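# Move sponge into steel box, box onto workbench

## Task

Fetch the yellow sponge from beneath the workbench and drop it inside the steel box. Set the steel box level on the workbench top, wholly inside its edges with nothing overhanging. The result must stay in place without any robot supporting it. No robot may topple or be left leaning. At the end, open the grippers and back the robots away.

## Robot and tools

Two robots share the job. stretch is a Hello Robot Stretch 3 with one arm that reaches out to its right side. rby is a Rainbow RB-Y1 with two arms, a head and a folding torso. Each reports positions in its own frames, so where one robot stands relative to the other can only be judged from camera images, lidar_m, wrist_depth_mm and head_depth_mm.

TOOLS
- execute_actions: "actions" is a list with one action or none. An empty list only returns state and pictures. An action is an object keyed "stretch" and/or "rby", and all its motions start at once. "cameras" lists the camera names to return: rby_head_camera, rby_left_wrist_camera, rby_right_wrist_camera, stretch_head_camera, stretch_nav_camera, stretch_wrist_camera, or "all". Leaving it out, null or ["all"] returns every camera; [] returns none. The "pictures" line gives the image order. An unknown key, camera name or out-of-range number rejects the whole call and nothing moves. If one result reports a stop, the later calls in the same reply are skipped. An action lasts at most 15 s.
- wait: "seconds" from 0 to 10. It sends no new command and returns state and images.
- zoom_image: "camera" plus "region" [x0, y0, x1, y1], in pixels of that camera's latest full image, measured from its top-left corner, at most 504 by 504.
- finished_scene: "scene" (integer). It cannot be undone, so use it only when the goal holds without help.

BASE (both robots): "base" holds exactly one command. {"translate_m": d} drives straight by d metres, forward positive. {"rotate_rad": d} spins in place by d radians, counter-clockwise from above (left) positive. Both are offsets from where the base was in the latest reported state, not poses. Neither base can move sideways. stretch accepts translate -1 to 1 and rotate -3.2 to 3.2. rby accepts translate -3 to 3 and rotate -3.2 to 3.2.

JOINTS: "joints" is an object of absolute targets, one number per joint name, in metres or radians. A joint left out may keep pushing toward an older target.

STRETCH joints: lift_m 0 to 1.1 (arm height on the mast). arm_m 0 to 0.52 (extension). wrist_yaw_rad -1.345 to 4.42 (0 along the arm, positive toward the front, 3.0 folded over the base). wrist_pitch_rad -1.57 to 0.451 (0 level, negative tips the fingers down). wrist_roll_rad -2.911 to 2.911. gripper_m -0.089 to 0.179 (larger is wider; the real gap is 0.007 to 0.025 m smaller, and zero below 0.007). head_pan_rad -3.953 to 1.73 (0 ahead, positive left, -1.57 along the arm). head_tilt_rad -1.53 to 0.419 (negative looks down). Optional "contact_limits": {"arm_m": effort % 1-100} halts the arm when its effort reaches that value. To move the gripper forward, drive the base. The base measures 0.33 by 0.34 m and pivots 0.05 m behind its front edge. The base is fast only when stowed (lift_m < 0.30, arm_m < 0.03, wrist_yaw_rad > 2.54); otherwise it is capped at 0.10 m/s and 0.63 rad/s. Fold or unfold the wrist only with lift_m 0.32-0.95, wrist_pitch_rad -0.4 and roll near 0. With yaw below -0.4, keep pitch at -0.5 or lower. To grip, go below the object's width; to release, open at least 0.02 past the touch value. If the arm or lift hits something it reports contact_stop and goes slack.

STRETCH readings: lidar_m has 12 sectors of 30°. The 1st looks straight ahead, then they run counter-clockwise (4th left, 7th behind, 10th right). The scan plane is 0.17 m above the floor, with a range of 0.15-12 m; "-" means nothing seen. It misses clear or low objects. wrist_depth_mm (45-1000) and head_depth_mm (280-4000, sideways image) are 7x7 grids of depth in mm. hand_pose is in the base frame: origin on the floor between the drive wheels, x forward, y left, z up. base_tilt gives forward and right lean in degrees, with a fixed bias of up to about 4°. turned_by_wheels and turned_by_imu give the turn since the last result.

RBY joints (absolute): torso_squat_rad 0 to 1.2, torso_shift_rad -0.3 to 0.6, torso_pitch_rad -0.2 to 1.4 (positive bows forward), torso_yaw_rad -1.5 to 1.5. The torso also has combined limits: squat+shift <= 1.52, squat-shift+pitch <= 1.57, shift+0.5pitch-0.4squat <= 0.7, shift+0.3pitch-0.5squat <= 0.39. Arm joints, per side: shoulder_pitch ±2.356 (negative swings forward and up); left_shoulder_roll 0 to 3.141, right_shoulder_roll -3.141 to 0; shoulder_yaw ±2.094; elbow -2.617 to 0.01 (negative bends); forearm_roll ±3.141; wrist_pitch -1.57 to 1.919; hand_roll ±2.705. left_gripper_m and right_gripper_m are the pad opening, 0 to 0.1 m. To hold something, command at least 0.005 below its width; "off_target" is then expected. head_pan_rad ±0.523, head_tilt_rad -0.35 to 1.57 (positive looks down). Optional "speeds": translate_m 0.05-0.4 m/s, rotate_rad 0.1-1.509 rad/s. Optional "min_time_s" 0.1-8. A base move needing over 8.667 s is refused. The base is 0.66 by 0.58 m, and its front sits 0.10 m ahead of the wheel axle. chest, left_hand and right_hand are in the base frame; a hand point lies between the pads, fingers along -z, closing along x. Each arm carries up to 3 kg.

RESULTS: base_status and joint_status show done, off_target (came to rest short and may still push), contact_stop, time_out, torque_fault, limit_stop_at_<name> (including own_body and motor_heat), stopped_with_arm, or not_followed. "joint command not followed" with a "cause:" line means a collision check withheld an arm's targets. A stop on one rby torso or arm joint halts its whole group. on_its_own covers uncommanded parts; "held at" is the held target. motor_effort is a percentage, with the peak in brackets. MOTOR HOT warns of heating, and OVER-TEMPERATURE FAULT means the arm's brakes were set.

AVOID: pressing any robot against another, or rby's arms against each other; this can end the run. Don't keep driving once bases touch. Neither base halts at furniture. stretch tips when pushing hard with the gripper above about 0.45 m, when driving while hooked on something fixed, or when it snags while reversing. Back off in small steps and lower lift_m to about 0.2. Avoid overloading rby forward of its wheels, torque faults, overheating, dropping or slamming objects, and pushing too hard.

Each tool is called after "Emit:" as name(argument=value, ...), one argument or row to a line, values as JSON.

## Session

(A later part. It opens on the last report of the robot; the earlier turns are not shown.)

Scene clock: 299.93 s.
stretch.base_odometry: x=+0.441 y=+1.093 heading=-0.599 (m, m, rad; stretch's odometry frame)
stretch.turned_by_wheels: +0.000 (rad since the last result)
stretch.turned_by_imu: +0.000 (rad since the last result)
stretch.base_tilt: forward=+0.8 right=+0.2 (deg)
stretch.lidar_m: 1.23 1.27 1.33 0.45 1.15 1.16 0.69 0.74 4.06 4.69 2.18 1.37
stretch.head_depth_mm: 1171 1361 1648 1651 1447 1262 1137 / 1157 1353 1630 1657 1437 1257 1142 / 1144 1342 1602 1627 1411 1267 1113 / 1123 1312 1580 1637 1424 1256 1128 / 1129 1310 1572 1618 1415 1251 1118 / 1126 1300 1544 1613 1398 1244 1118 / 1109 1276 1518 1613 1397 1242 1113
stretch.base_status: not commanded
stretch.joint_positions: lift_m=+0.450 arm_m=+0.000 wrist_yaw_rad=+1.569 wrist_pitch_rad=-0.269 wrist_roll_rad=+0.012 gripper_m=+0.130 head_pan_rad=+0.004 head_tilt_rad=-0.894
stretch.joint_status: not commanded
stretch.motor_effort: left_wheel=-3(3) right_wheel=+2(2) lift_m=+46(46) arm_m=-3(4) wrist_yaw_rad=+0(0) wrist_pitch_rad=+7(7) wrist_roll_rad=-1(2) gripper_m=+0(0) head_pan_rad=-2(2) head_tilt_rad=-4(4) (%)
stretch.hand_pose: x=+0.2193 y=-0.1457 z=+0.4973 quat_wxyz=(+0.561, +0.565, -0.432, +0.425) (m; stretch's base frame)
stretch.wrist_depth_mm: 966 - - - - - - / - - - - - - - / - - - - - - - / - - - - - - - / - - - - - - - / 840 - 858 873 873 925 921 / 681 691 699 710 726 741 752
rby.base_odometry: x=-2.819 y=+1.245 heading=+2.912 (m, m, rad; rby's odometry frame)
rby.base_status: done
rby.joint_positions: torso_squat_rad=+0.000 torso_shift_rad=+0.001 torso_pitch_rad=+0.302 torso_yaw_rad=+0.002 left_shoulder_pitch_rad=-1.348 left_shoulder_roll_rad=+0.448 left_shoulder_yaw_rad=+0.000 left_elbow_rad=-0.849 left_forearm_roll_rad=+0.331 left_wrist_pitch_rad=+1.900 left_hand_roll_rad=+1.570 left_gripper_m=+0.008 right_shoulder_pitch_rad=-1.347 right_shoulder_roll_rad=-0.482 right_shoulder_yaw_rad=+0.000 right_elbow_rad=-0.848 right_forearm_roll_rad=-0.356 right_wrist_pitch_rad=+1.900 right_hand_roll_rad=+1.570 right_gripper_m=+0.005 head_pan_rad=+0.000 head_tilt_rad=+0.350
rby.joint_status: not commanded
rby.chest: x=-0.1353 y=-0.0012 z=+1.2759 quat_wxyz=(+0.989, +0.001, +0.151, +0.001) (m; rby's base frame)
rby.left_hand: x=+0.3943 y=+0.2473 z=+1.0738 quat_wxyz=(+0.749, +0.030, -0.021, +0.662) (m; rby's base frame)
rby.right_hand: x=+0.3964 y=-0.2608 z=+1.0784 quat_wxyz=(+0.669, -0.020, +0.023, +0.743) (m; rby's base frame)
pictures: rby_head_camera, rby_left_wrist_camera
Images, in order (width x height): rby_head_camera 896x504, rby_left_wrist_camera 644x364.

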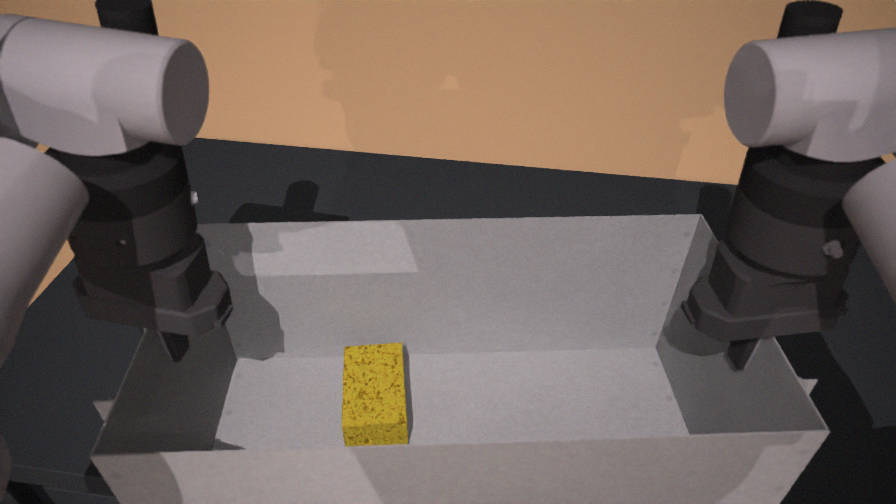

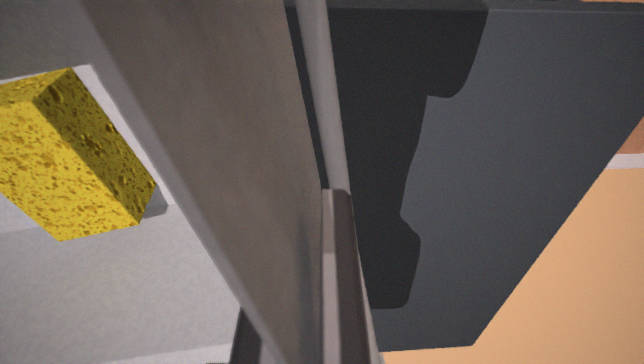

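Emit:
execute_actions(
  actions=[
    {"rby":{"joints":{"torso_squat_rad":0.3}}},
  ],
  cameras=["rby_head_camera","rby_left_wrist_camera","rby_right_wrist_camera"],
)

Scene clock: 302.07 s.
stretch.base_odometry: x=+0.441 y=+1.093 heading=-0.599 (m, m, rad; stretch's odometry frame)
stretch.turned_by_wheels: +0.000 (rad since the last result)
stretch.turned_by_imu: +0.000 (rad since the last result)
stretch.base_tilt: forward=+0.6 right=+0.3 (deg)
stretch.lidar_m: 1.23 1.27 1.33 0.45 1.15 1.16 0.69 0.74 4.06 4.68 2.18 1.37
stretch.head_depth_mm: 1172 1377 1664 1650 1438 1276 1141 / 1155 1348 1630 1650 1441 1265 1136 / 1139 1344 1606 1638 1418 1252 1117 / 1126 1315 1558 1616 1422 1250 1127 / 1126 1309 1553 1625 1414 1246 1122 / 1125 1293 1542 1593 1400 1248 1119 / 1103 1281 1521 1601 1390 1238 1116
stretch.base_status: not commanded
stretch.joint_positions: lift_m=+0.450 arm_m=+0.000 wrist_yaw_rad=+1.569 wrist_pitch_rad=-0.269 wrist_roll_rad=+0.012 gripper_m=+0.130 head_pan_rad=+0.004 head_tilt_rad=-0.894
stretch.joint_status: not commanded
stretch.motor_effort: left_wheel=-3(2) right_wheel=+2(2) lift_m=+46(46) arm_m=-3(3) wrist_yaw_rad=+1(0) wrist_pitch_rad=+7(7) wrist_roll_rad=-2(1) gripper_m=+1(0) head_pan_rad=-2(2) head_tilt_rad=-5(4) (%)
stretch.hand_pose: x=+0.2193 y=-0.1457 z=+0.4973 quat_wxyz=(+0.561, +0.565, -0.432, +0.425) (m; stretch's base frame)
stretch.wrist_depth_mm: - - - - - - - / - - - - - - - / - - - - - - - / - - - - - - - / - - - - - - - / 847 - 850 864 876 957 913 / 687 699 700 710 766 724 769
rby.base_odometry: x=-2.819 y=+1.245 heading=+2.912 (m, m, rad; rby's odometry frame)
rby.base_status: not commanded
rby.joint_positions: torso_squat_rad=+0.300 torso_shift_rad=+0.001 torso_pitch_rad=+0.302 torso_yaw_rad=+0.002 left_shoulder_pitch_rad=-1.348 left_shoulder_roll_rad=+0.448 left_shoulder_yaw_rad=+0.000 left_elbow_rad=-0.849 left_forearm_roll_rad=+0.331 left_wrist_pitch_rad=+1.900 left_hand_roll_rad=+1.570 left_gripper_m=+0.008 right_shoulder_pitch_rad=-1.347 right_shoulder_roll_rad=-0.482 right_shoulder_yaw_rad=+0.000 right_elbow_rad=-0.848 right_forearm_roll_rad=-0.356 right_wrist_pitch_rad=+1.900 right_hand_roll_rad=+1.570 right_gripper_m=+0.005 head_pan_rad=+0.000 head_tilt_rad=+0.350
rby.joint_status: all done
rby.chest: x=-0.1354 y=-0.0012 z=+1.2447 quat_wxyz=(+0.989, +0.001, +0.150, +0.001) (m; rby's base frame)
rby.left_hand: x=+0.3942 y=+0.2474 z=+1.0427 quat_wxyz=(+0.749, +0.030, -0.021, +0.662) (m; rby's base frame)
rby.right_hand: x=+0.3963 y=-0.2608 z=+1.0472 quat_wxyz=(+0.669, -0.020, +0.023, +0.743) (m; rby's base frame)
pictures: rby_head_camera, rby_left_wrist_camera, rby_right_wrist_camera
Images, in order (width x height): rby_head_camera 896x504, rby_left_wrist_camera 644x364, rby_right_wrist_camera 644x364.

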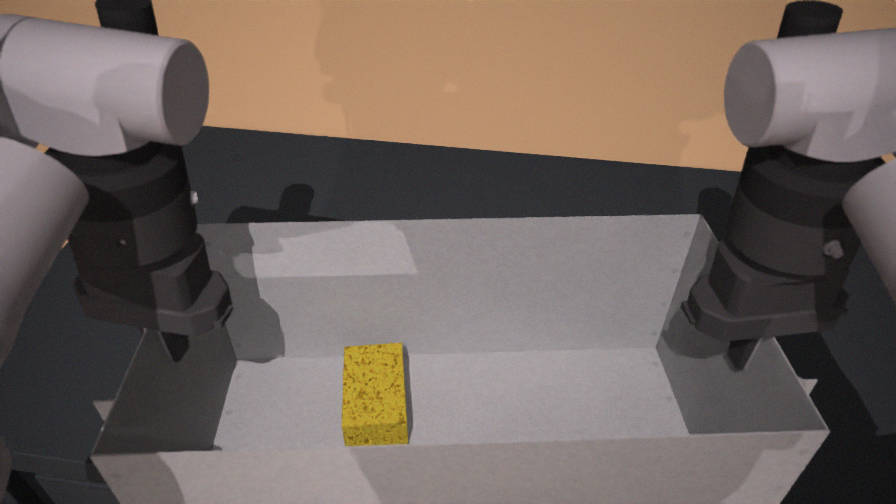

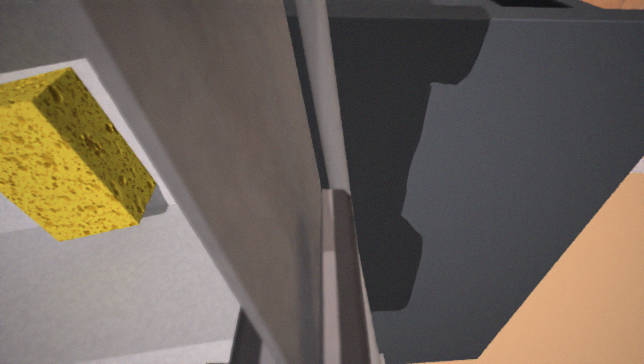

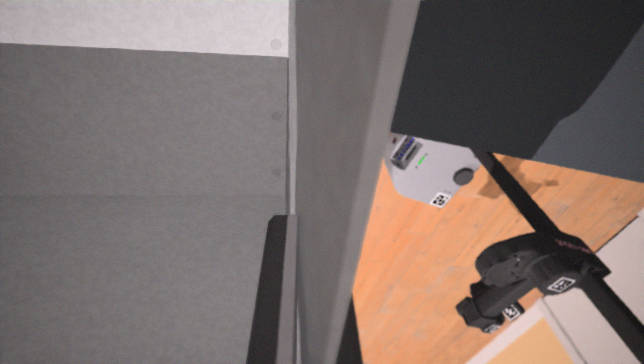

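Emit:
execute_actions(
  actions=[
    {"rby":{"base":{"rotate_rad":-0.14}},"stretch":{"base":{"translate_m":0.4}}},
  ],
  cameras=[],
)

Emit:
execute_actions(
  actions=[
    {"rby":{"base":{"translate_m":0.15},"speeds":{"translate_m":0.15}}},
  ],
  cameras=["rby_head_camera","rby_left_wrist_camera","rby_right_wrist_camera"],
)

Scene clock: 307.70 s.
stretch.base_odometry: x=+0.772 y=+0.867 heading=-0.599 (m, m, rad; stretch's odometry frame)
stretch.turned_by_wheels: +0.000 (rad since the last result)
stretch.turned_by_imu: +0.002 (rad since the last result)
stretch.base_tilt: forward=+0.6 right=+0.4 (deg)
stretch.lidar_m: 0.84 0.87 1.07 1.27 0.59 1.49 1.09 1.15 4.31 4.62 1.50 0.94
stretch.head_depth_mm: 784 921 1111 1405 1432 1269 1139 / 774 909 1089 1363 1426 1271 1137 / 768 891 1071 1337 1439 1255 1118 / 763 878 1049 1306 1422 1250 1133 / 742 869 1030 1305 1415 1254 1124 / 757 879 1043 1278 1404 1247 1113 / 748 865 1026 1263 1400 1237 1120
stretch.base_status: done
stretch.joint_positions: lift_m=+0.450 arm_m=+0.000 wrist_yaw_rad=+1.569 wrist_pitch_rad=-0.269 wrist_roll_rad=+0.012 gripper_m=+0.130 head_pan_rad=+0.004 head_tilt_rad=-0.894
stretch.joint_status: not commanded
stretch.motor_effort: left_wheel=-2(2) right_wheel=+1(5) lift_m=+46(46) arm_m=-4(4) wrist_yaw_rad=+0(0) wrist_pitch_rad=+7(7) wrist_roll_rad=-2(2) gripper_m=+0(1) head_pan_rad=-2(2) head_tilt_rad=-4(4) (%)
stretch.hand_pose: x=+0.2193 y=-0.1457 z=+0.4973 quat_wxyz=(+0.561, +0.565, -0.432, +0.425) (m; stretch's base frame)
stretch.wrist_depth_mm: 668 688 720 736 773 792 872 / 691 711 716 766 829 851 920 / 749 765 817 810 857 909 - / 776 816 836 897 943 971 - / 796 852 913 929 986 - - / 826 - 853 879 859 889 897 / 689 696 704 716 742 723 767
rby.base_odometry: x=-2.819 y=+1.245 heading=+2.773 (m, m, rad; rby's odometry frame)
rby.base_status: done
rby.joint_positions: torso_squat_rad=+0.300 torso_shift_rad=+0.001 torso_pitch_rad=+0.302 torso_yaw_rad=+0.002 left_shoulder_pitch_rad=-1.348 left_shoulder_roll_rad=+0.448 left_shoulder_yaw_rad=+0.000 left_elbow_rad=-0.849 left_forearm_roll_rad=+0.331 left_wrist_pitch_rad=+1.900 left_hand_roll_rad=+1.570 left_gripper_m=+0.008 right_shoulder_pitch_rad=-1.347 right_shoulder_roll_rad=-0.482 right_shoulder_yaw_rad=+0.000 right_elbow_rad=-0.848 right_forearm_roll_rad=-0.356 right_wrist_pitch_rad=+1.900 right_hand_roll_rad=+1.570 right_gripper_m=+0.005 head_pan_rad=+0.000 head_tilt_rad=+0.350
rby.joint_status: not commanded
rby.chest: x=-0.1354 y=-0.0012 z=+1.2447 quat_wxyz=(+0.989, +0.001, +0.150, +0.001) (m; rby's base frame)
rby.left_hand: x=+0.3942 y=+0.2473 z=+1.0427 quat_wxyz=(+0.749, +0.030, -0.021, +0.662) (m; rby's base frame)
rby.right_hand: x=+0.3963 y=-0.2608 z=+1.0472 quat_wxyz=(+0.669, -0.020, +0.023, +0.743) (m; rby's base frame)
pictures: none
No camera images: the call's "cameras" was empty. Leave "cameras" out to get every camera's image.

Scene clock: 309.57 s.
stretch.base_odometry: x=+0.772 y=+0.867 heading=-0.599 (m, m, rad; stretch's odometry frame)
stretch.turned_by_wheels: +0.000 (rad since the last result)
stretch.turned_by_imu: +0.000 (rad since the last result)
stretch.base_tilt: forward=+0.6 right=+0.3 (deg)
stretch.lidar_m: 0.83 0.87 1.07 1.27 0.60 1.48 1.11 1.18 4.34 4.61 1.50 0.94
stretch.head_depth_mm: 787 918 1107 1395 1432 1274 1135 / 776 904 1091 1365 1423 1260 1135 / 771 893 1073 1341 1417 1266 1117 / 758 882 1054 1312 1414 1255 1125 / 739 867 1030 1299 1409 1249 1120 / 759 877 1041 1285 1406 1243 1118 / 750 866 1024 1267 1402 1239 1108
stretch.base_status: not commanded
stretch.joint_positions: lift_m=+0.450 arm_m=+0.000 wrist_yaw_rad=+1.569 wrist_pitch_rad=-0.269 wrist_roll_rad=+0.012 gripper_m=+0.130 head_pan_rad=+0.004 head_tilt_rad=-0.894
stretch.joint_status: not commanded
stretch.motor_effort: left_wheel=-2(2) right_wheel=+1(1) lift_m=+46(46) arm_m=-3(4) wrist_yaw_rad=+0(0) wrist_pitch_rad=+6(7) wrist_roll_rad=-2(2) gripper_m=+1(1) head_pan_rad=-2(1) head_tilt_rad=-4(4) (%)
stretch.hand_pose: x=+0.2193 y=-0.1457 z=+0.4973 quat_wxyz=(+0.561, +0.565, -0.432, +0.425) (m; stretch's base frame)
stretch.wrist_depth_mm: 652 696 687 736 774 808 837 / 697 723 743 771 813 856 932 / 742 780 795 831 874 930 - / 784 809 832 877 938 - - / 798 840 868 952 980 - - / 837 - 877 839 870 954 921 / 693 699 710 717 718 721 740
rby.base_odometry: x=-2.959 y=+1.299 heading=+2.774 (m, m, rad; rby's odometry frame)
rby.base_status: done
rby.joint_positions: torso_squat_rad=+0.300 torso_shift_rad=+0.001 torso_pitch_rad=+0.302 torso_yaw_rad=+0.002 left_shoulder_pitch_rad=-1.348 left_shoulder_roll_rad=+0.448 left_shoulder_yaw_rad=+0.000 left_elbow_rad=-0.849 left_forearm_roll_rad=+0.331 left_wrist_pitch_rad=+1.900 left_hand_roll_rad=+1.570 left_gripper_m=+0.008 right_shoulder_pitch_rad=-1.347 right_shoulder_roll_rad=-0.482 right_shoulder_yaw_rad=+0.000 right_elbow_rad=-0.848 right_forearm_roll_rad=-0.356 right_wrist_pitch_rad=+1.900 right_hand_roll_rad=+1.570 right_gripper_m=+0.005 head_pan_rad=+0.000 head_tilt_rad=+0.350
rby.joint_status: not commanded
rby.chest: x=-0.1354 y=-0.0012 z=+1.2447 quat_wxyz=(+0.989, +0.001, +0.151, +0.001) (m; rby's base frame)
rby.left_hand: x=+0.3942 y=+0.2474 z=+1.0427 quat_wxyz=(+0.749, +0.030, -0.021, +0.662) (m; rby's base frame)
rby.right_hand: x=+0.3963 y=-0.2608 z=+1.0472 quat_wxyz=(+0.669, -0.020, +0.023, +0.743) (m; rby's base frame)
pictures: rby_head_camera, rby_left_wrist_camera, rby_right_wrist_camera
Images, in order (width x height): rby_head_camera 896x504, rby_left_wrist_camera 644x364, rby_right_wrist_camera 644x364.

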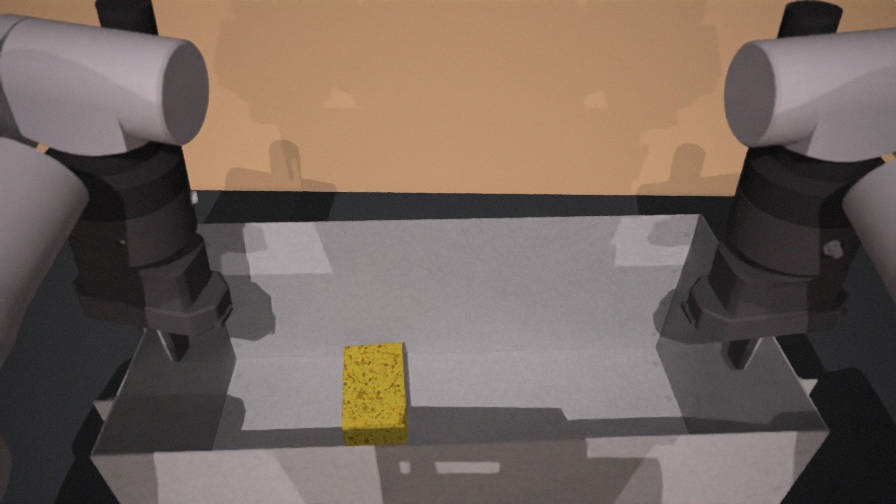

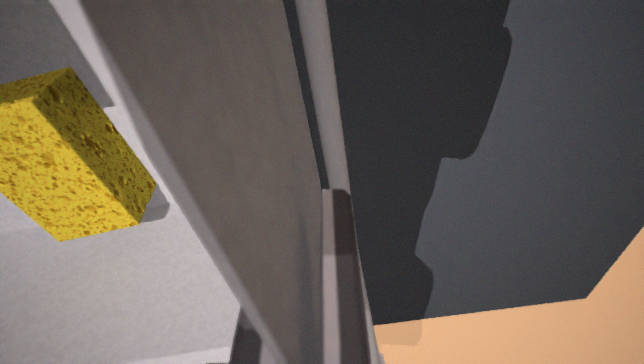

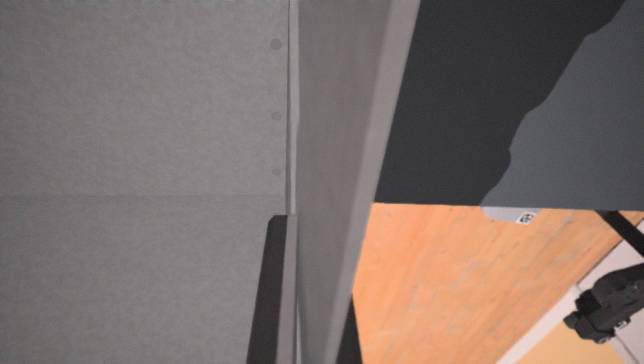

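Emit:
execute_actions(
  actions=[
    {"rby":{"base":{"translate_m":0.14},"speeds":{"translate_m":0.15},"joints":{"torso_squat_rad":0.45}}},
  ],
  cameras=["rby_head_camera","rby_left_wrist_camera","rby_right_wrist_camera"],
)

Scene clock: 312.17 s.
stretch.base_odometry: x=+0.772 y=+0.867 heading=-0.599 (m, m, rad; stretch's odometry frame)
stretch.turned_by_wheels: +0.000 (rad since the last result)
stretch.turned_by_imu: +0.000 (rad since the last result)
stretch.base_tilt: forward=+0.6 right=+0.4 (deg)
stretch.lidar_m: 0.84 0.87 1.07 1.27 0.60 1.20 1.14 1.23 4.32 4.60 1.50 0.94
stretch.head_depth_mm: 786 919 1112 1397 1453 1270 1130 / 776 907 1094 1378 1433 1269 1132 / 767 895 1073 1333 1435 1278 1118 / 753 881 1051 1312 1416 1261 1127 / 741 867 1028 1310 1413 1249 1127 / 752 872 1044 1290 1405 1241 1124 / 748 864 1021 1267 1404 1235 1110
stretch.base_status: not commanded
stretch.joint_positions: lift_m=+0.450 arm_m=+0.000 wrist_yaw_rad=+1.569 wrist_pitch_rad=-0.269 wrist_roll_rad=+0.012 gripper_m=+0.130 head_pan_rad=+0.004 head_tilt_rad=-0.894
stretch.joint_status: not commanded
stretch.motor_effort: left_wheel=-2(2) right_wheel=+2(1) lift_m=+46(46) arm_m=-3(4) wrist_yaw_rad=-1(1) wrist_pitch_rad=+7(7) wrist_roll_rad=-1(2) gripper_m=+0(1) head_pan_rad=-1(1) head_tilt_rad=-5(4) (%)
stretch.hand_pose: x=+0.2193 y=-0.1457 z=+0.4973 quat_wxyz=(+0.561, +0.565, -0.432, +0.425) (m; stretch's base frame)
stretch.wrist_depth_mm: 647 685 704 741 763 792 851 / 704 729 729 771 800 860 913 / 725 765 795 840 878 926 - / 770 809 847 879 969 - - / 815 864 909 953 973 - - / 831 - 861 868 859 952 934 / 690 701 719 720 716 712 749
rby.base_odometry: x=-3.090 y=+1.350 heading=+2.776 (m, m, rad; rby's odometry frame)
rby.base_status: done
rby.joint_positions: torso_squat_rad=+0.450 torso_shift_rad=+0.001 torso_pitch_rad=+0.302 torso_yaw_rad=+0.002 left_shoulder_pitch_rad=-1.348 left_shoulder_roll_rad=+0.448 left_shoulder_yaw_rad=+0.000 left_elbow_rad=-0.849 left_forearm_roll_rad=+0.331 left_wrist_pitch_rad=+1.900 left_hand_roll_rad=+1.570 left_gripper_m=+0.008 right_shoulder_pitch_rad=-1.347 right_shoulder_roll_rad=-0.482 right_shoulder_yaw_rad=+0.000 right_elbow_rad=-0.848 right_forearm_roll_rad=-0.356 right_wrist_pitch_rad=+1.900 right_hand_roll_rad=+1.570 right_gripper_m=+0.005 head_pan_rad=+0.000 head_tilt_rad=+0.350
rby.joint_status: all done
rby.chest: x=-0.1355 y=-0.0011 z=+1.2063 quat_wxyz=(+0.989, +0.001, +0.150, +0.001) (m; rby's base frame)
rby.left_hand: x=+0.3942 y=+0.2474 z=+1.0044 quat_wxyz=(+0.749, +0.030, -0.021, +0.662) (m; rby's base frame)
rby.right_hand: x=+0.3962 y=-0.2608 z=+1.0089 quat_wxyz=(+0.669, -0.020, +0.023, +0.743) (m; rby's base frame)
pictures: rby_head_camera, rby_left_wrist_camera, rby_right_wrist_camera
Images, in order (width x height): rby_head_camera 896x504, rby_left_wrist_camera 644x364, rby_right_wrist_camera 644x364.

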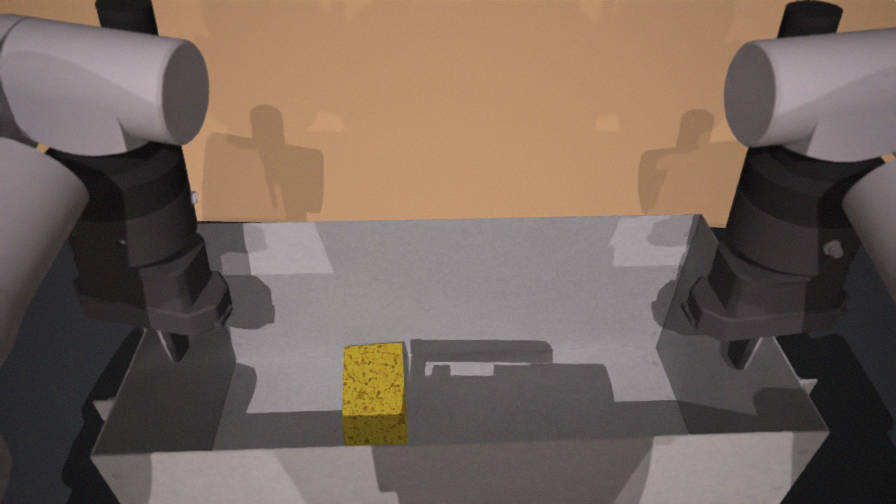

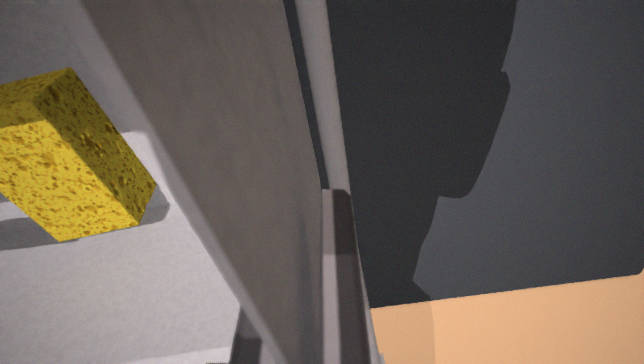

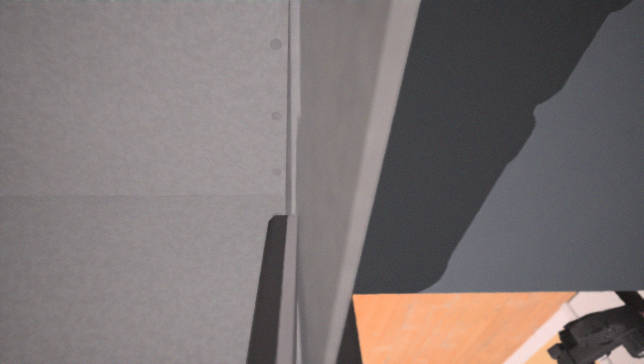

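Emit:
execute_actions(
  actions=[
    {"rby":{"joints":{"torso_squat_rad":0.75}}},
  ],
  cameras=["rby_head_camera","rby_right_wrist_camera"],
)

Scene clock: 313.90 s.
stretch.base_odometry: x=+0.772 y=+0.867 heading=-0.599 (m, m, rad; stretch's odometry frame)
stretch.turned_by_wheels: +0.000 (rad since the last result)
stretch.turned_by_imu: +0.000 (rad since the last result)
stretch.base_tilt: forward=+0.6 right=+0.4 (deg)
stretch.lidar_m: 0.84 0.87 1.07 1.27 0.60 1.20 1.15 1.23 4.31 4.63 1.50 0.93
stretch.head_depth_mm: 783 917 1109 1393 1432 1267 1140 / 777 909 1089 1370 1430 1266 1135 / 767 893 1075 1333 1425 1261 1113 / 758 877 1055 1317 1425 1261 1123 / 744 863 1026 1304 1413 1249 1132 / 758 876 1046 1287 1402 1244 1115 / 748 864 1028 1257 1402 1245 1108
stretch.base_status: not commanded
stretch.joint_positions: lift_m=+0.450 arm_m=+0.000 wrist_yaw_rad=+1.569 wrist_pitch_rad=-0.269 wrist_roll_rad=+0.012 gripper_m=+0.130 head_pan_rad=+0.004 head_tilt_rad=-0.894
stretch.joint_status: not commanded
stretch.motor_effort: left_wheel=-2(2) right_wheel=+1(1) lift_m=+46(46) arm_m=-3(3) wrist_yaw_rad=+0(0) wrist_pitch_rad=+7(7) wrist_roll_rad=-2(2) gripper_m=+0(1) head_pan_rad=-2(1) head_tilt_rad=-4(5) (%)
stretch.hand_pose: x=+0.2193 y=-0.1457 z=+0.4973 quat_wxyz=(+0.561, +0.565, -0.432, +0.425) (m; stretch's base frame)
stretch.wrist_depth_mm: 656 682 682 720 771 803 879 / 697 719 750 763 815 870 893 / 726 757 796 815 874 926 - / 765 808 843 878 921 - - / 826 860 889 966 958 - - / 822 - 846 857 864 925 918 / 702 690 730 719 736 726 769
rby.base_odometry: x=-3.090 y=+1.350 heading=+2.776 (m, m, rad; rby's odometry frame)
rby.base_status: not commanded
rby.joint_positions: torso_squat_rad=+0.618 torso_shift_rad=-0.003 torso_pitch_rad=+0.291 torso_yaw_rad=+0.002 left_shoulder_pitch_rad=-1.356 left_shoulder_roll_rad=+0.452 left_shoulder_yaw_rad=+0.001 left_elbow_rad=-0.853 left_forearm_roll_rad=+0.331 left_wrist_pitch_rad=+1.900 left_hand_roll_rad=+1.570 left_gripper_m=+0.008 right_shoulder_pitch_rad=-1.354 right_shoulder_roll_rad=-0.485 right_shoulder_yaw_rad=-0.001 right_elbow_rad=-0.852 right_forearm_roll_rad=-0.356 right_wrist_pitch_rad=+1.900 right_hand_roll_rad=+1.570 right_gripper_m=+0.005 head_pan_rad=+0.000 head_tilt_rad=+0.350
rby.joint_status: torso_squat_rad contact_stop (moved +0.168 of +0.300)
rby.on_its_own: torso_squat_rad is held at +0.618, not at your +0.750, since a contact_stop
rby.chest: x=-0.1411 y=-0.0012 z=+1.1474 quat_wxyz=(+0.989, +0.001, +0.145, +0.001) (m; rby's base frame)
rby.left_hand: x=+0.3939 y=+0.2474 z=+0.9574 quat_wxyz=(+0.749, +0.022, -0.030, +0.662) (m; rby's base frame)
rby.right_hand: x=+0.3955 y=-0.2607 z=+0.9608 quat_wxyz=(+0.669, -0.028, +0.016, +0.743) (m; rby's base frame)
pictures: rby_head_camera, rby_right_wrist_camera
Images, in order (width x height): rby_head_camera 896x504, rby_right_wrist_camera 644x364.

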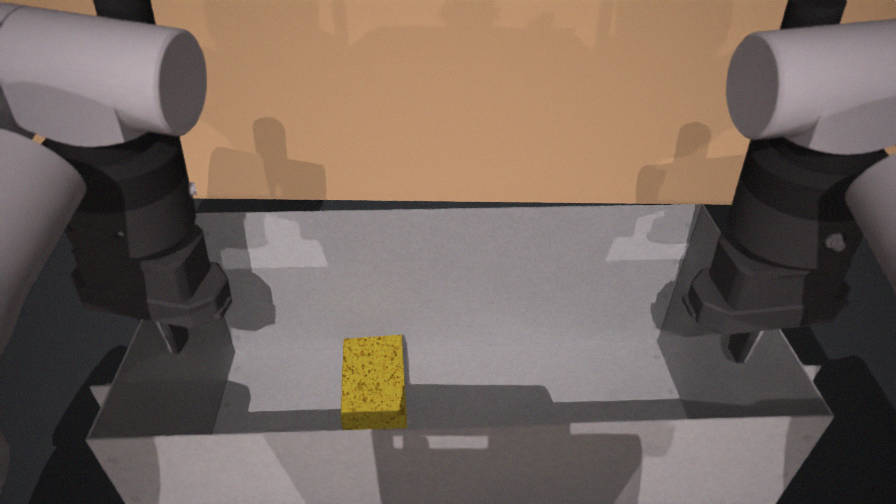

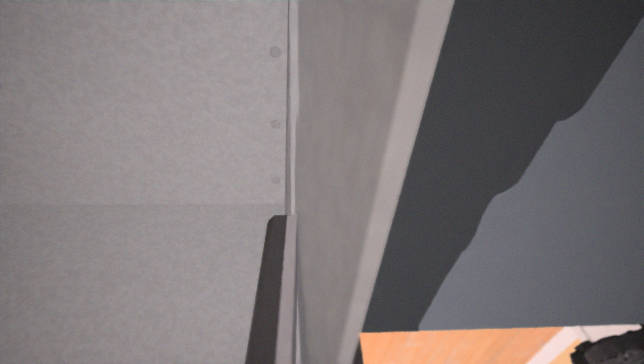

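Landed. Back off slightly, release, rise.

Emit:
execute_actions(
  actions=[
    {"rby":{"joints":{"torso_squat_rad":0.59,"torso_pitch_rad":0.3,"left_gripper_m":0.04,"right_gripper_m":0.04}}},
  ],
  cameras=[],
)

Emit:
execute_actions(
  actions=[
    {"rby":{"joints":{"torso_squat_rad":0,"torso_pitch_rad":0.2,"head_tilt_rad":0.7}}},
  ],
)

Scene clock: 315.17 s.
stretch.base_odometry: x=+0.772 y=+0.867 heading=-0.599 (m, m, rad; stretch's odometry frame)
stretch.turned_by_wheels: +0.000 (rad since the last result)
stretch.turned_by_imu: +0.000 (rad since the last result)
stretch.base_tilt: forward=+0.7 right=+0.4 (deg)
stretch.lidar_m: 0.84 0.87 1.07 1.27 0.60 1.20 1.14 1.23 4.31 4.61 1.50 0.94
stretch.head_depth_mm: 784 923 1111 1396 1446 1277 1135 / 777 912 1096 1365 1434 1267 1132 / 765 894 1067 1342 1430 1266 1113 / 757 882 1053 1306 1417 1254 1129 / 740 867 1023 1304 1414 1254 1121 / 757 876 1046 1286 1408 1244 1121 / 749 867 1022 1256 1409 1244 1111
stretch.base_status: not commanded
stretch.joint_positions: lift_m=+0.450 arm_m=+0.000 wrist_yaw_rad=+1.569 wrist_pitch_rad=-0.269 wrist_roll_rad=+0.012 gripper_m=+0.130 head_pan_rad=+0.004 head_tilt_rad=-0.894
stretch.joint_status: not commanded
stretch.motor_effort: left_wheel=-2(2) right_wheel=+1(1) lift_m=+46(46) arm_m=-3(3) wrist_yaw_rad=+0(0) wrist_pitch_rad=+7(7) wrist_roll_rad=-2(2) gripper_m=+1(0) head_pan_rad=-2(2) head_tilt_rad=-4(5) (%)
stretch.hand_pose: x=+0.2193 y=-0.1457 z=+0.4973 quat_wxyz=(+0.561, +0.565, -0.432, +0.425) (m; stretch's base frame)
stretch.wrist_depth_mm: 657 679 704 727 761 804 880 / 678 721 716 788 800 869 917 / 735 786 780 811 904 909 - / 776 800 843 875 951 - - / 819 857 912 946 984 - - / 823 - 828 872 859 959 938 / 680 706 705 717 745 725 754
rby.base_odometry: x=-3.090 y=+1.350 heading=+2.776 (m, m, rad; rby's odometry frame)
rby.base_status: not commanded
rby.joint_positions: torso_squat_rad=+0.590 torso_shift_rad=-0.002 torso_pitch_rad=+0.300 torso_yaw_rad=+0.002 left_shoulder_pitch_rad=-1.351 left_shoulder_roll_rad=+0.450 left_shoulder_yaw_rad=+0.000 left_elbow_rad=-0.850 left_forearm_roll_rad=+0.330 left_wrist_pitch_rad=+1.900 left_hand_roll_rad=+1.570 left_gripper_m=+0.040 right_shoulder_pitch_rad=-1.350 right_shoulder_roll_rad=-0.485 right_shoulder_yaw_rad=+0.000 right_elbow_rad=-0.850 right_forearm_roll_rad=-0.355 right_wrist_pitch_rad=+1.900 right_hand_roll_rad=+1.570 right_gripper_m=+0.040 head_pan_rad=+0.000 head_tilt_rad=+0.350
rby.joint_status: all done
rby.chest: x=-0.1379 y=-0.0011 z=+1.1578 quat_wxyz=(+0.989, +0.001, +0.149, +0.001) (m; rby's base frame)
rby.left_hand: x=+0.3934 y=+0.2483 z=+0.9594 quat_wxyz=(+0.748, +0.028, -0.024, +0.662) (m; rby's base frame)
rby.right_hand: x=+0.3956 y=-0.2614 z=+0.9640 quat_wxyz=(+0.669, -0.023, +0.021, +0.742) (m; rby's base frame)
pictures: none
No camera images: the call's "cameras" was empty. Leave "cameras" out to get every camera's image.

Scene clock: 317.93 s.
stretch.base_odometry: x=+0.772 y=+0.867 heading=-0.599 (m, m, rad; stretch's odometry frame)
stretch.turned_by_wheels: +0.000 (rad since the last result)
stretch.turned_by_imu: +0.000 (rad since the last result)
stretch.base_tilt: forward=+0.7 right=+0.3 (deg)
stretch.lidar_m: 0.84 0.87 1.07 1.27 0.60 1.20 1.15 1.23 4.32 4.62 1.50 0.93
stretch.head_depth_mm: 786 923 1105 1403 1449 1265 1143 / 777 905 1089 1369 1433 1263 1140 / 765 894 1066 1340 1423 1266 1109 / 760 886 1052 1310 1419 1254 1125 / 740 864 1030 1303 1419 1251 1125 / 755 875 1049 1285 1404 1237 1125 / 747 868 1021 1262 1399 1241 1107
stretch.base_status: not commanded
stretch.joint_positions: lift_m=+0.450 arm_m=+0.000 wrist_yaw_rad=+1.569 wrist_pitch_rad=-0.269 wrist_roll_rad=+0.012 gripper_m=+0.130 head_pan_rad=+0.004 head_tilt_rad=-0.894
stretch.joint_status: not commanded
stretch.motor_effort: left_wheel=-2(2) right_wheel=+1(1) lift_m=+46(46) arm_m=-4(3) wrist_yaw_rad=+0(1) wrist_pitch_rad=+7(7) wrist_roll_rad=-1(2) gripper_m=+0(1) head_pan_rad=-2(2) head_tilt_rad=-4(4) (%)
stretch.hand_pose: x=+0.2193 y=-0.1457 z=+0.4973 quat_wxyz=(+0.561, +0.565, -0.432, +0.425) (m; stretch's base frame)
stretch.wrist_depth_mm: 646 693 684 729 757 790 875 / 689 716 726 779 815 847 923 / 730 773 786 831 882 923 - / 767 813 815 880 954 958 - / 814 837 908 942 - - - / 818 - 855 854 891 938 908 / 678 694 703 716 727 708 745
rby.base_odometry: x=-3.090 y=+1.350 heading=+2.776 (m, m, rad; rby's odometry frame)
rby.base_status: not commanded
rby.joint_positions: torso_squat_rad=+0.000 torso_shift_rad=-0.002 torso_pitch_rad=+0.200 torso_yaw_rad=+0.002 left_shoulder_pitch_rad=-1.350 left_shoulder_roll_rad=+0.450 left_shoulder_yaw_rad=+0.000 left_elbow_rad=-0.850 left_forearm_roll_rad=+0.330 left_wrist_pitch_rad=+1.900 left_hand_roll_rad=+1.570 left_gripper_m=+0.040 right_shoulder_pitch_rad=-1.350 right_shoulder_roll_rad=-0.485 right_shoulder_yaw_rad=+0.000 right_elbow_rad=-0.850 right_forearm_roll_rad=-0.355 right_wrist_pitch_rad=+1.900 right_hand_roll_rad=+1.570 right_gripper_m=+0.040 head_pan_rad=+0.000 head_tilt_rad=+0.700
rby.joint_status: all done
rby.chest: x=-0.1681 y=-0.0012 z=+1.2838 quat_wxyz=(+0.995, +0.001, +0.100, +0.001) (m; rby's base frame)
rby.left_hand: x=+0.3802 y=+0.2481 z=+1.1392 quat_wxyz=(+0.746, -0.005, -0.061, +0.663) (m; rby's base frame)
rby.right_hand: x=+0.3820 y=-0.2617 z=+1.1441 quat_wxyz=(+0.670, -0.060, -0.012, +0.740) (m; rby's base frame)
pictures: rby_head_camera, rby_left_wrist_camera, rby_right_wrist_camera, stretch_head_camera (sideways: a quarter turn clockwise sets it upright), stretch_nav_camera (sideways: a quarter turn counterclockwise sets it upright), stretch_wrist_camera
Images, in order (width x height): rby_head_camera 896x504, rby_left_wrist_camera 644x364, rby_right_wrist_camera 644x364, stretch_head_camera 896x504, stretch_nav_camera 672x504, stretch_wrist_camera 644x364.

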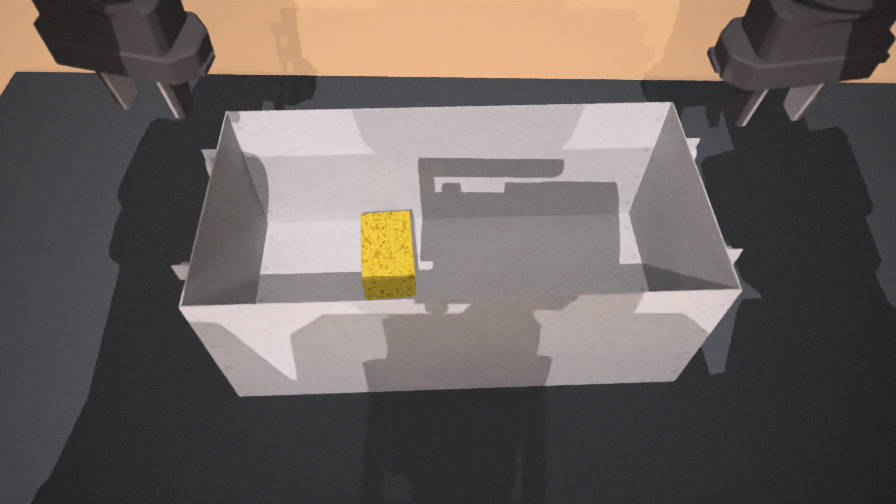

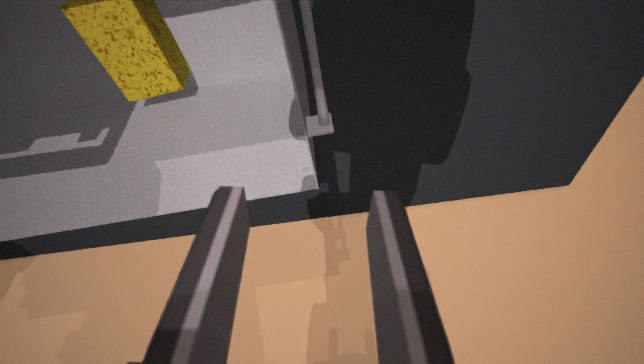

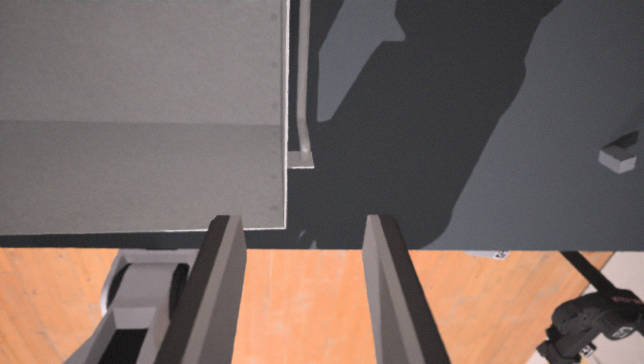

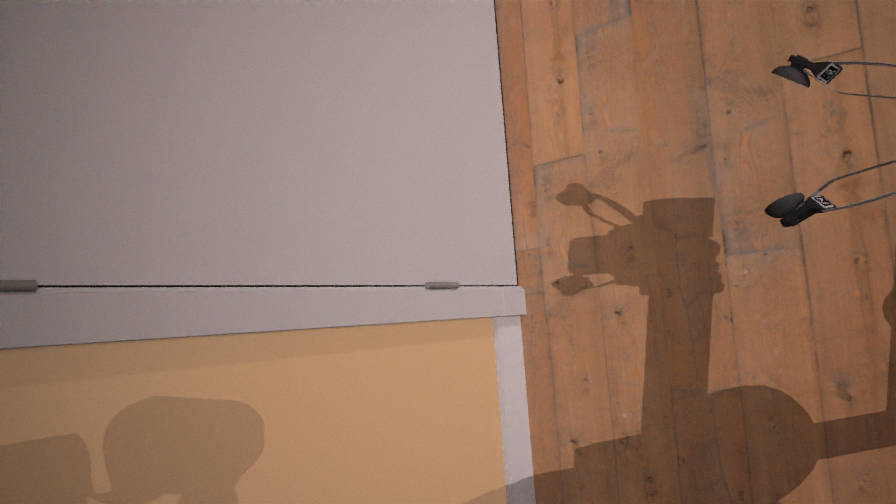

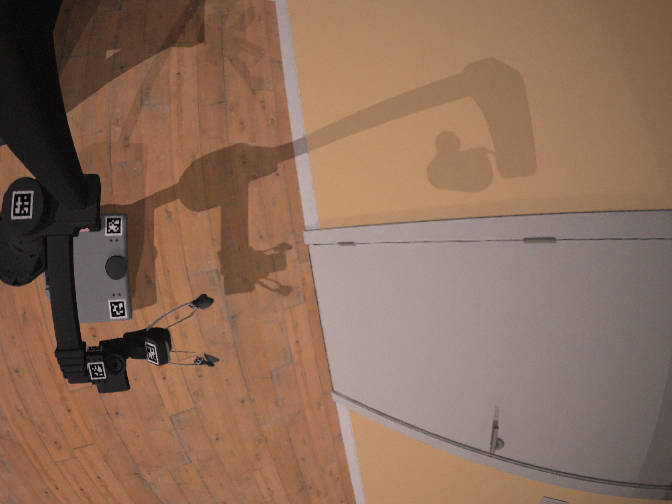

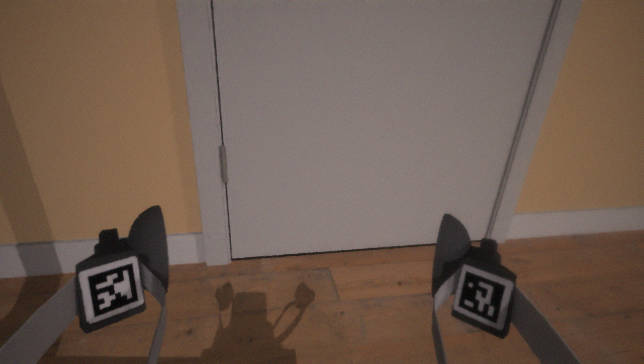

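Box is well inside.

Emit:
execute_actions(
  actions=[
    {"rby":{"base":{"translate_m":-0.6}}},
  ],
  cameras=[],
)

Emit:
finished_scene(
  scene=1,
)

Scene clock: 321.10 s.
stretch.base_odometry: x=+0.772 y=+0.867 heading=-0.599 (m, m, rad; stretch's odometry frame)
stretch.turned_by_wheels: +0.000 (rad since the last result)
stretch.turned_by_imu: +0.000 (rad since the last result)
stretch.base_tilt: forward=+0.7 right=+0.3 (deg)
stretch.lidar_m: 0.84 0.87 1.07 1.27 0.60 1.48 1.11 1.09 4.30 4.63 1.50 0.94
stretch.head_depth_mm: 786 919 1110 1407 1424 1269 1137 / 777 906 1082 1362 1423 1266 1138 / 762 888 1074 1334 1427 1260 1115 / 754 882 1052 1311 1417 1253 1123 / 741 869 1025 1308 1403 1249 1117 / 759 876 1038 1284 1409 1246 1114 / 746 865 1021 1255 1402 1231 1105
stretch.base_status: not commanded
stretch.joint_positions: lift_m=+0.450 arm_m=+0.000 wrist_yaw_rad=+1.569 wrist_pitch_rad=-0.269 wrist_roll_rad=+0.012 gripper_m=+0.130 head_pan_rad=+0.004 head_tilt_rad=-0.894
stretch.joint_status: not commanded
stretch.motor_effort: left_wheel=-2(2) right_wheel=+2(1) lift_m=+46(46) arm_m=-3(4) wrist_yaw_rad=+1(0) wrist_pitch_rad=+7(7) wrist_roll_rad=-2(2) gripper_m=+0(0) head_pan_rad=-2(2) head_tilt_rad=-4(4) (%)
stretch.hand_pose: x=+0.2193 y=-0.1457 z=+0.4973 quat_wxyz=(+0.561, +0.565, -0.432, +0.425) (m; stretch's base frame)
stretch.wrist_depth_mm: 664 670 703 744 765 796 871 / 682 719 725 766 802 831 935 / 732 755 773 806 847 913 - / 783 797 856 869 929 - - / 826 850 877 997 - - - / 804 - 838 858 871 934 915 / 685 695 705 734 717 722 754
rby.base_odometry: x=-2.529 y=+1.135 heading=+2.777 (m, m, rad; rby's odometry frame)
rby.base_status: done
rby.joint_positions: torso_squat_rad=+0.000 torso_shift_rad=-0.002 torso_pitch_rad=+0.200 torso_yaw_rad=+0.002 left_shoulder_pitch_rad=-1.350 left_shoulder_roll_rad=+0.450 left_shoulder_yaw_rad=+0.000 left_elbow_rad=-0.850 left_forearm_roll_rad=+0.330 left_wrist_pitch_rad=+1.900 left_hand_roll_rad=+1.570 left_gripper_m=+0.040 right_shoulder_pitch_rad=-1.350 right_shoulder_roll_rad=-0.485 right_shoulder_yaw_rad=+0.000 right_elbow_rad=-0.850 right_forearm_roll_rad=-0.355 right_wrist_pitch_rad=+1.900 right_hand_roll_rad=+1.570 right_gripper_m=+0.040 head_pan_rad=+0.000 head_tilt_rad=+0.700
rby.joint_status: not commanded
rby.chest: x=-0.1682 y=-0.0012 z=+1.2838 quat_wxyz=(+0.995, +0.001, +0.100, +0.001) (m; rby's base frame)
rby.left_hand: x=+0.3802 y=+0.2481 z=+1.1391 quat_wxyz=(+0.746, -0.005, -0.061, +0.663) (m; rby's base frame)
rby.right_hand: x=+0.3819 y=-0.2617 z=+1.1441 quat_wxyz=(+0.670, -0.060, -0.012, +0.740) (m; rby's base frame)
pictures: none
No camera images: the call's "cameras" was empty. Leave "cameras" out to get every camera's image.

The scene is finished: the task was done.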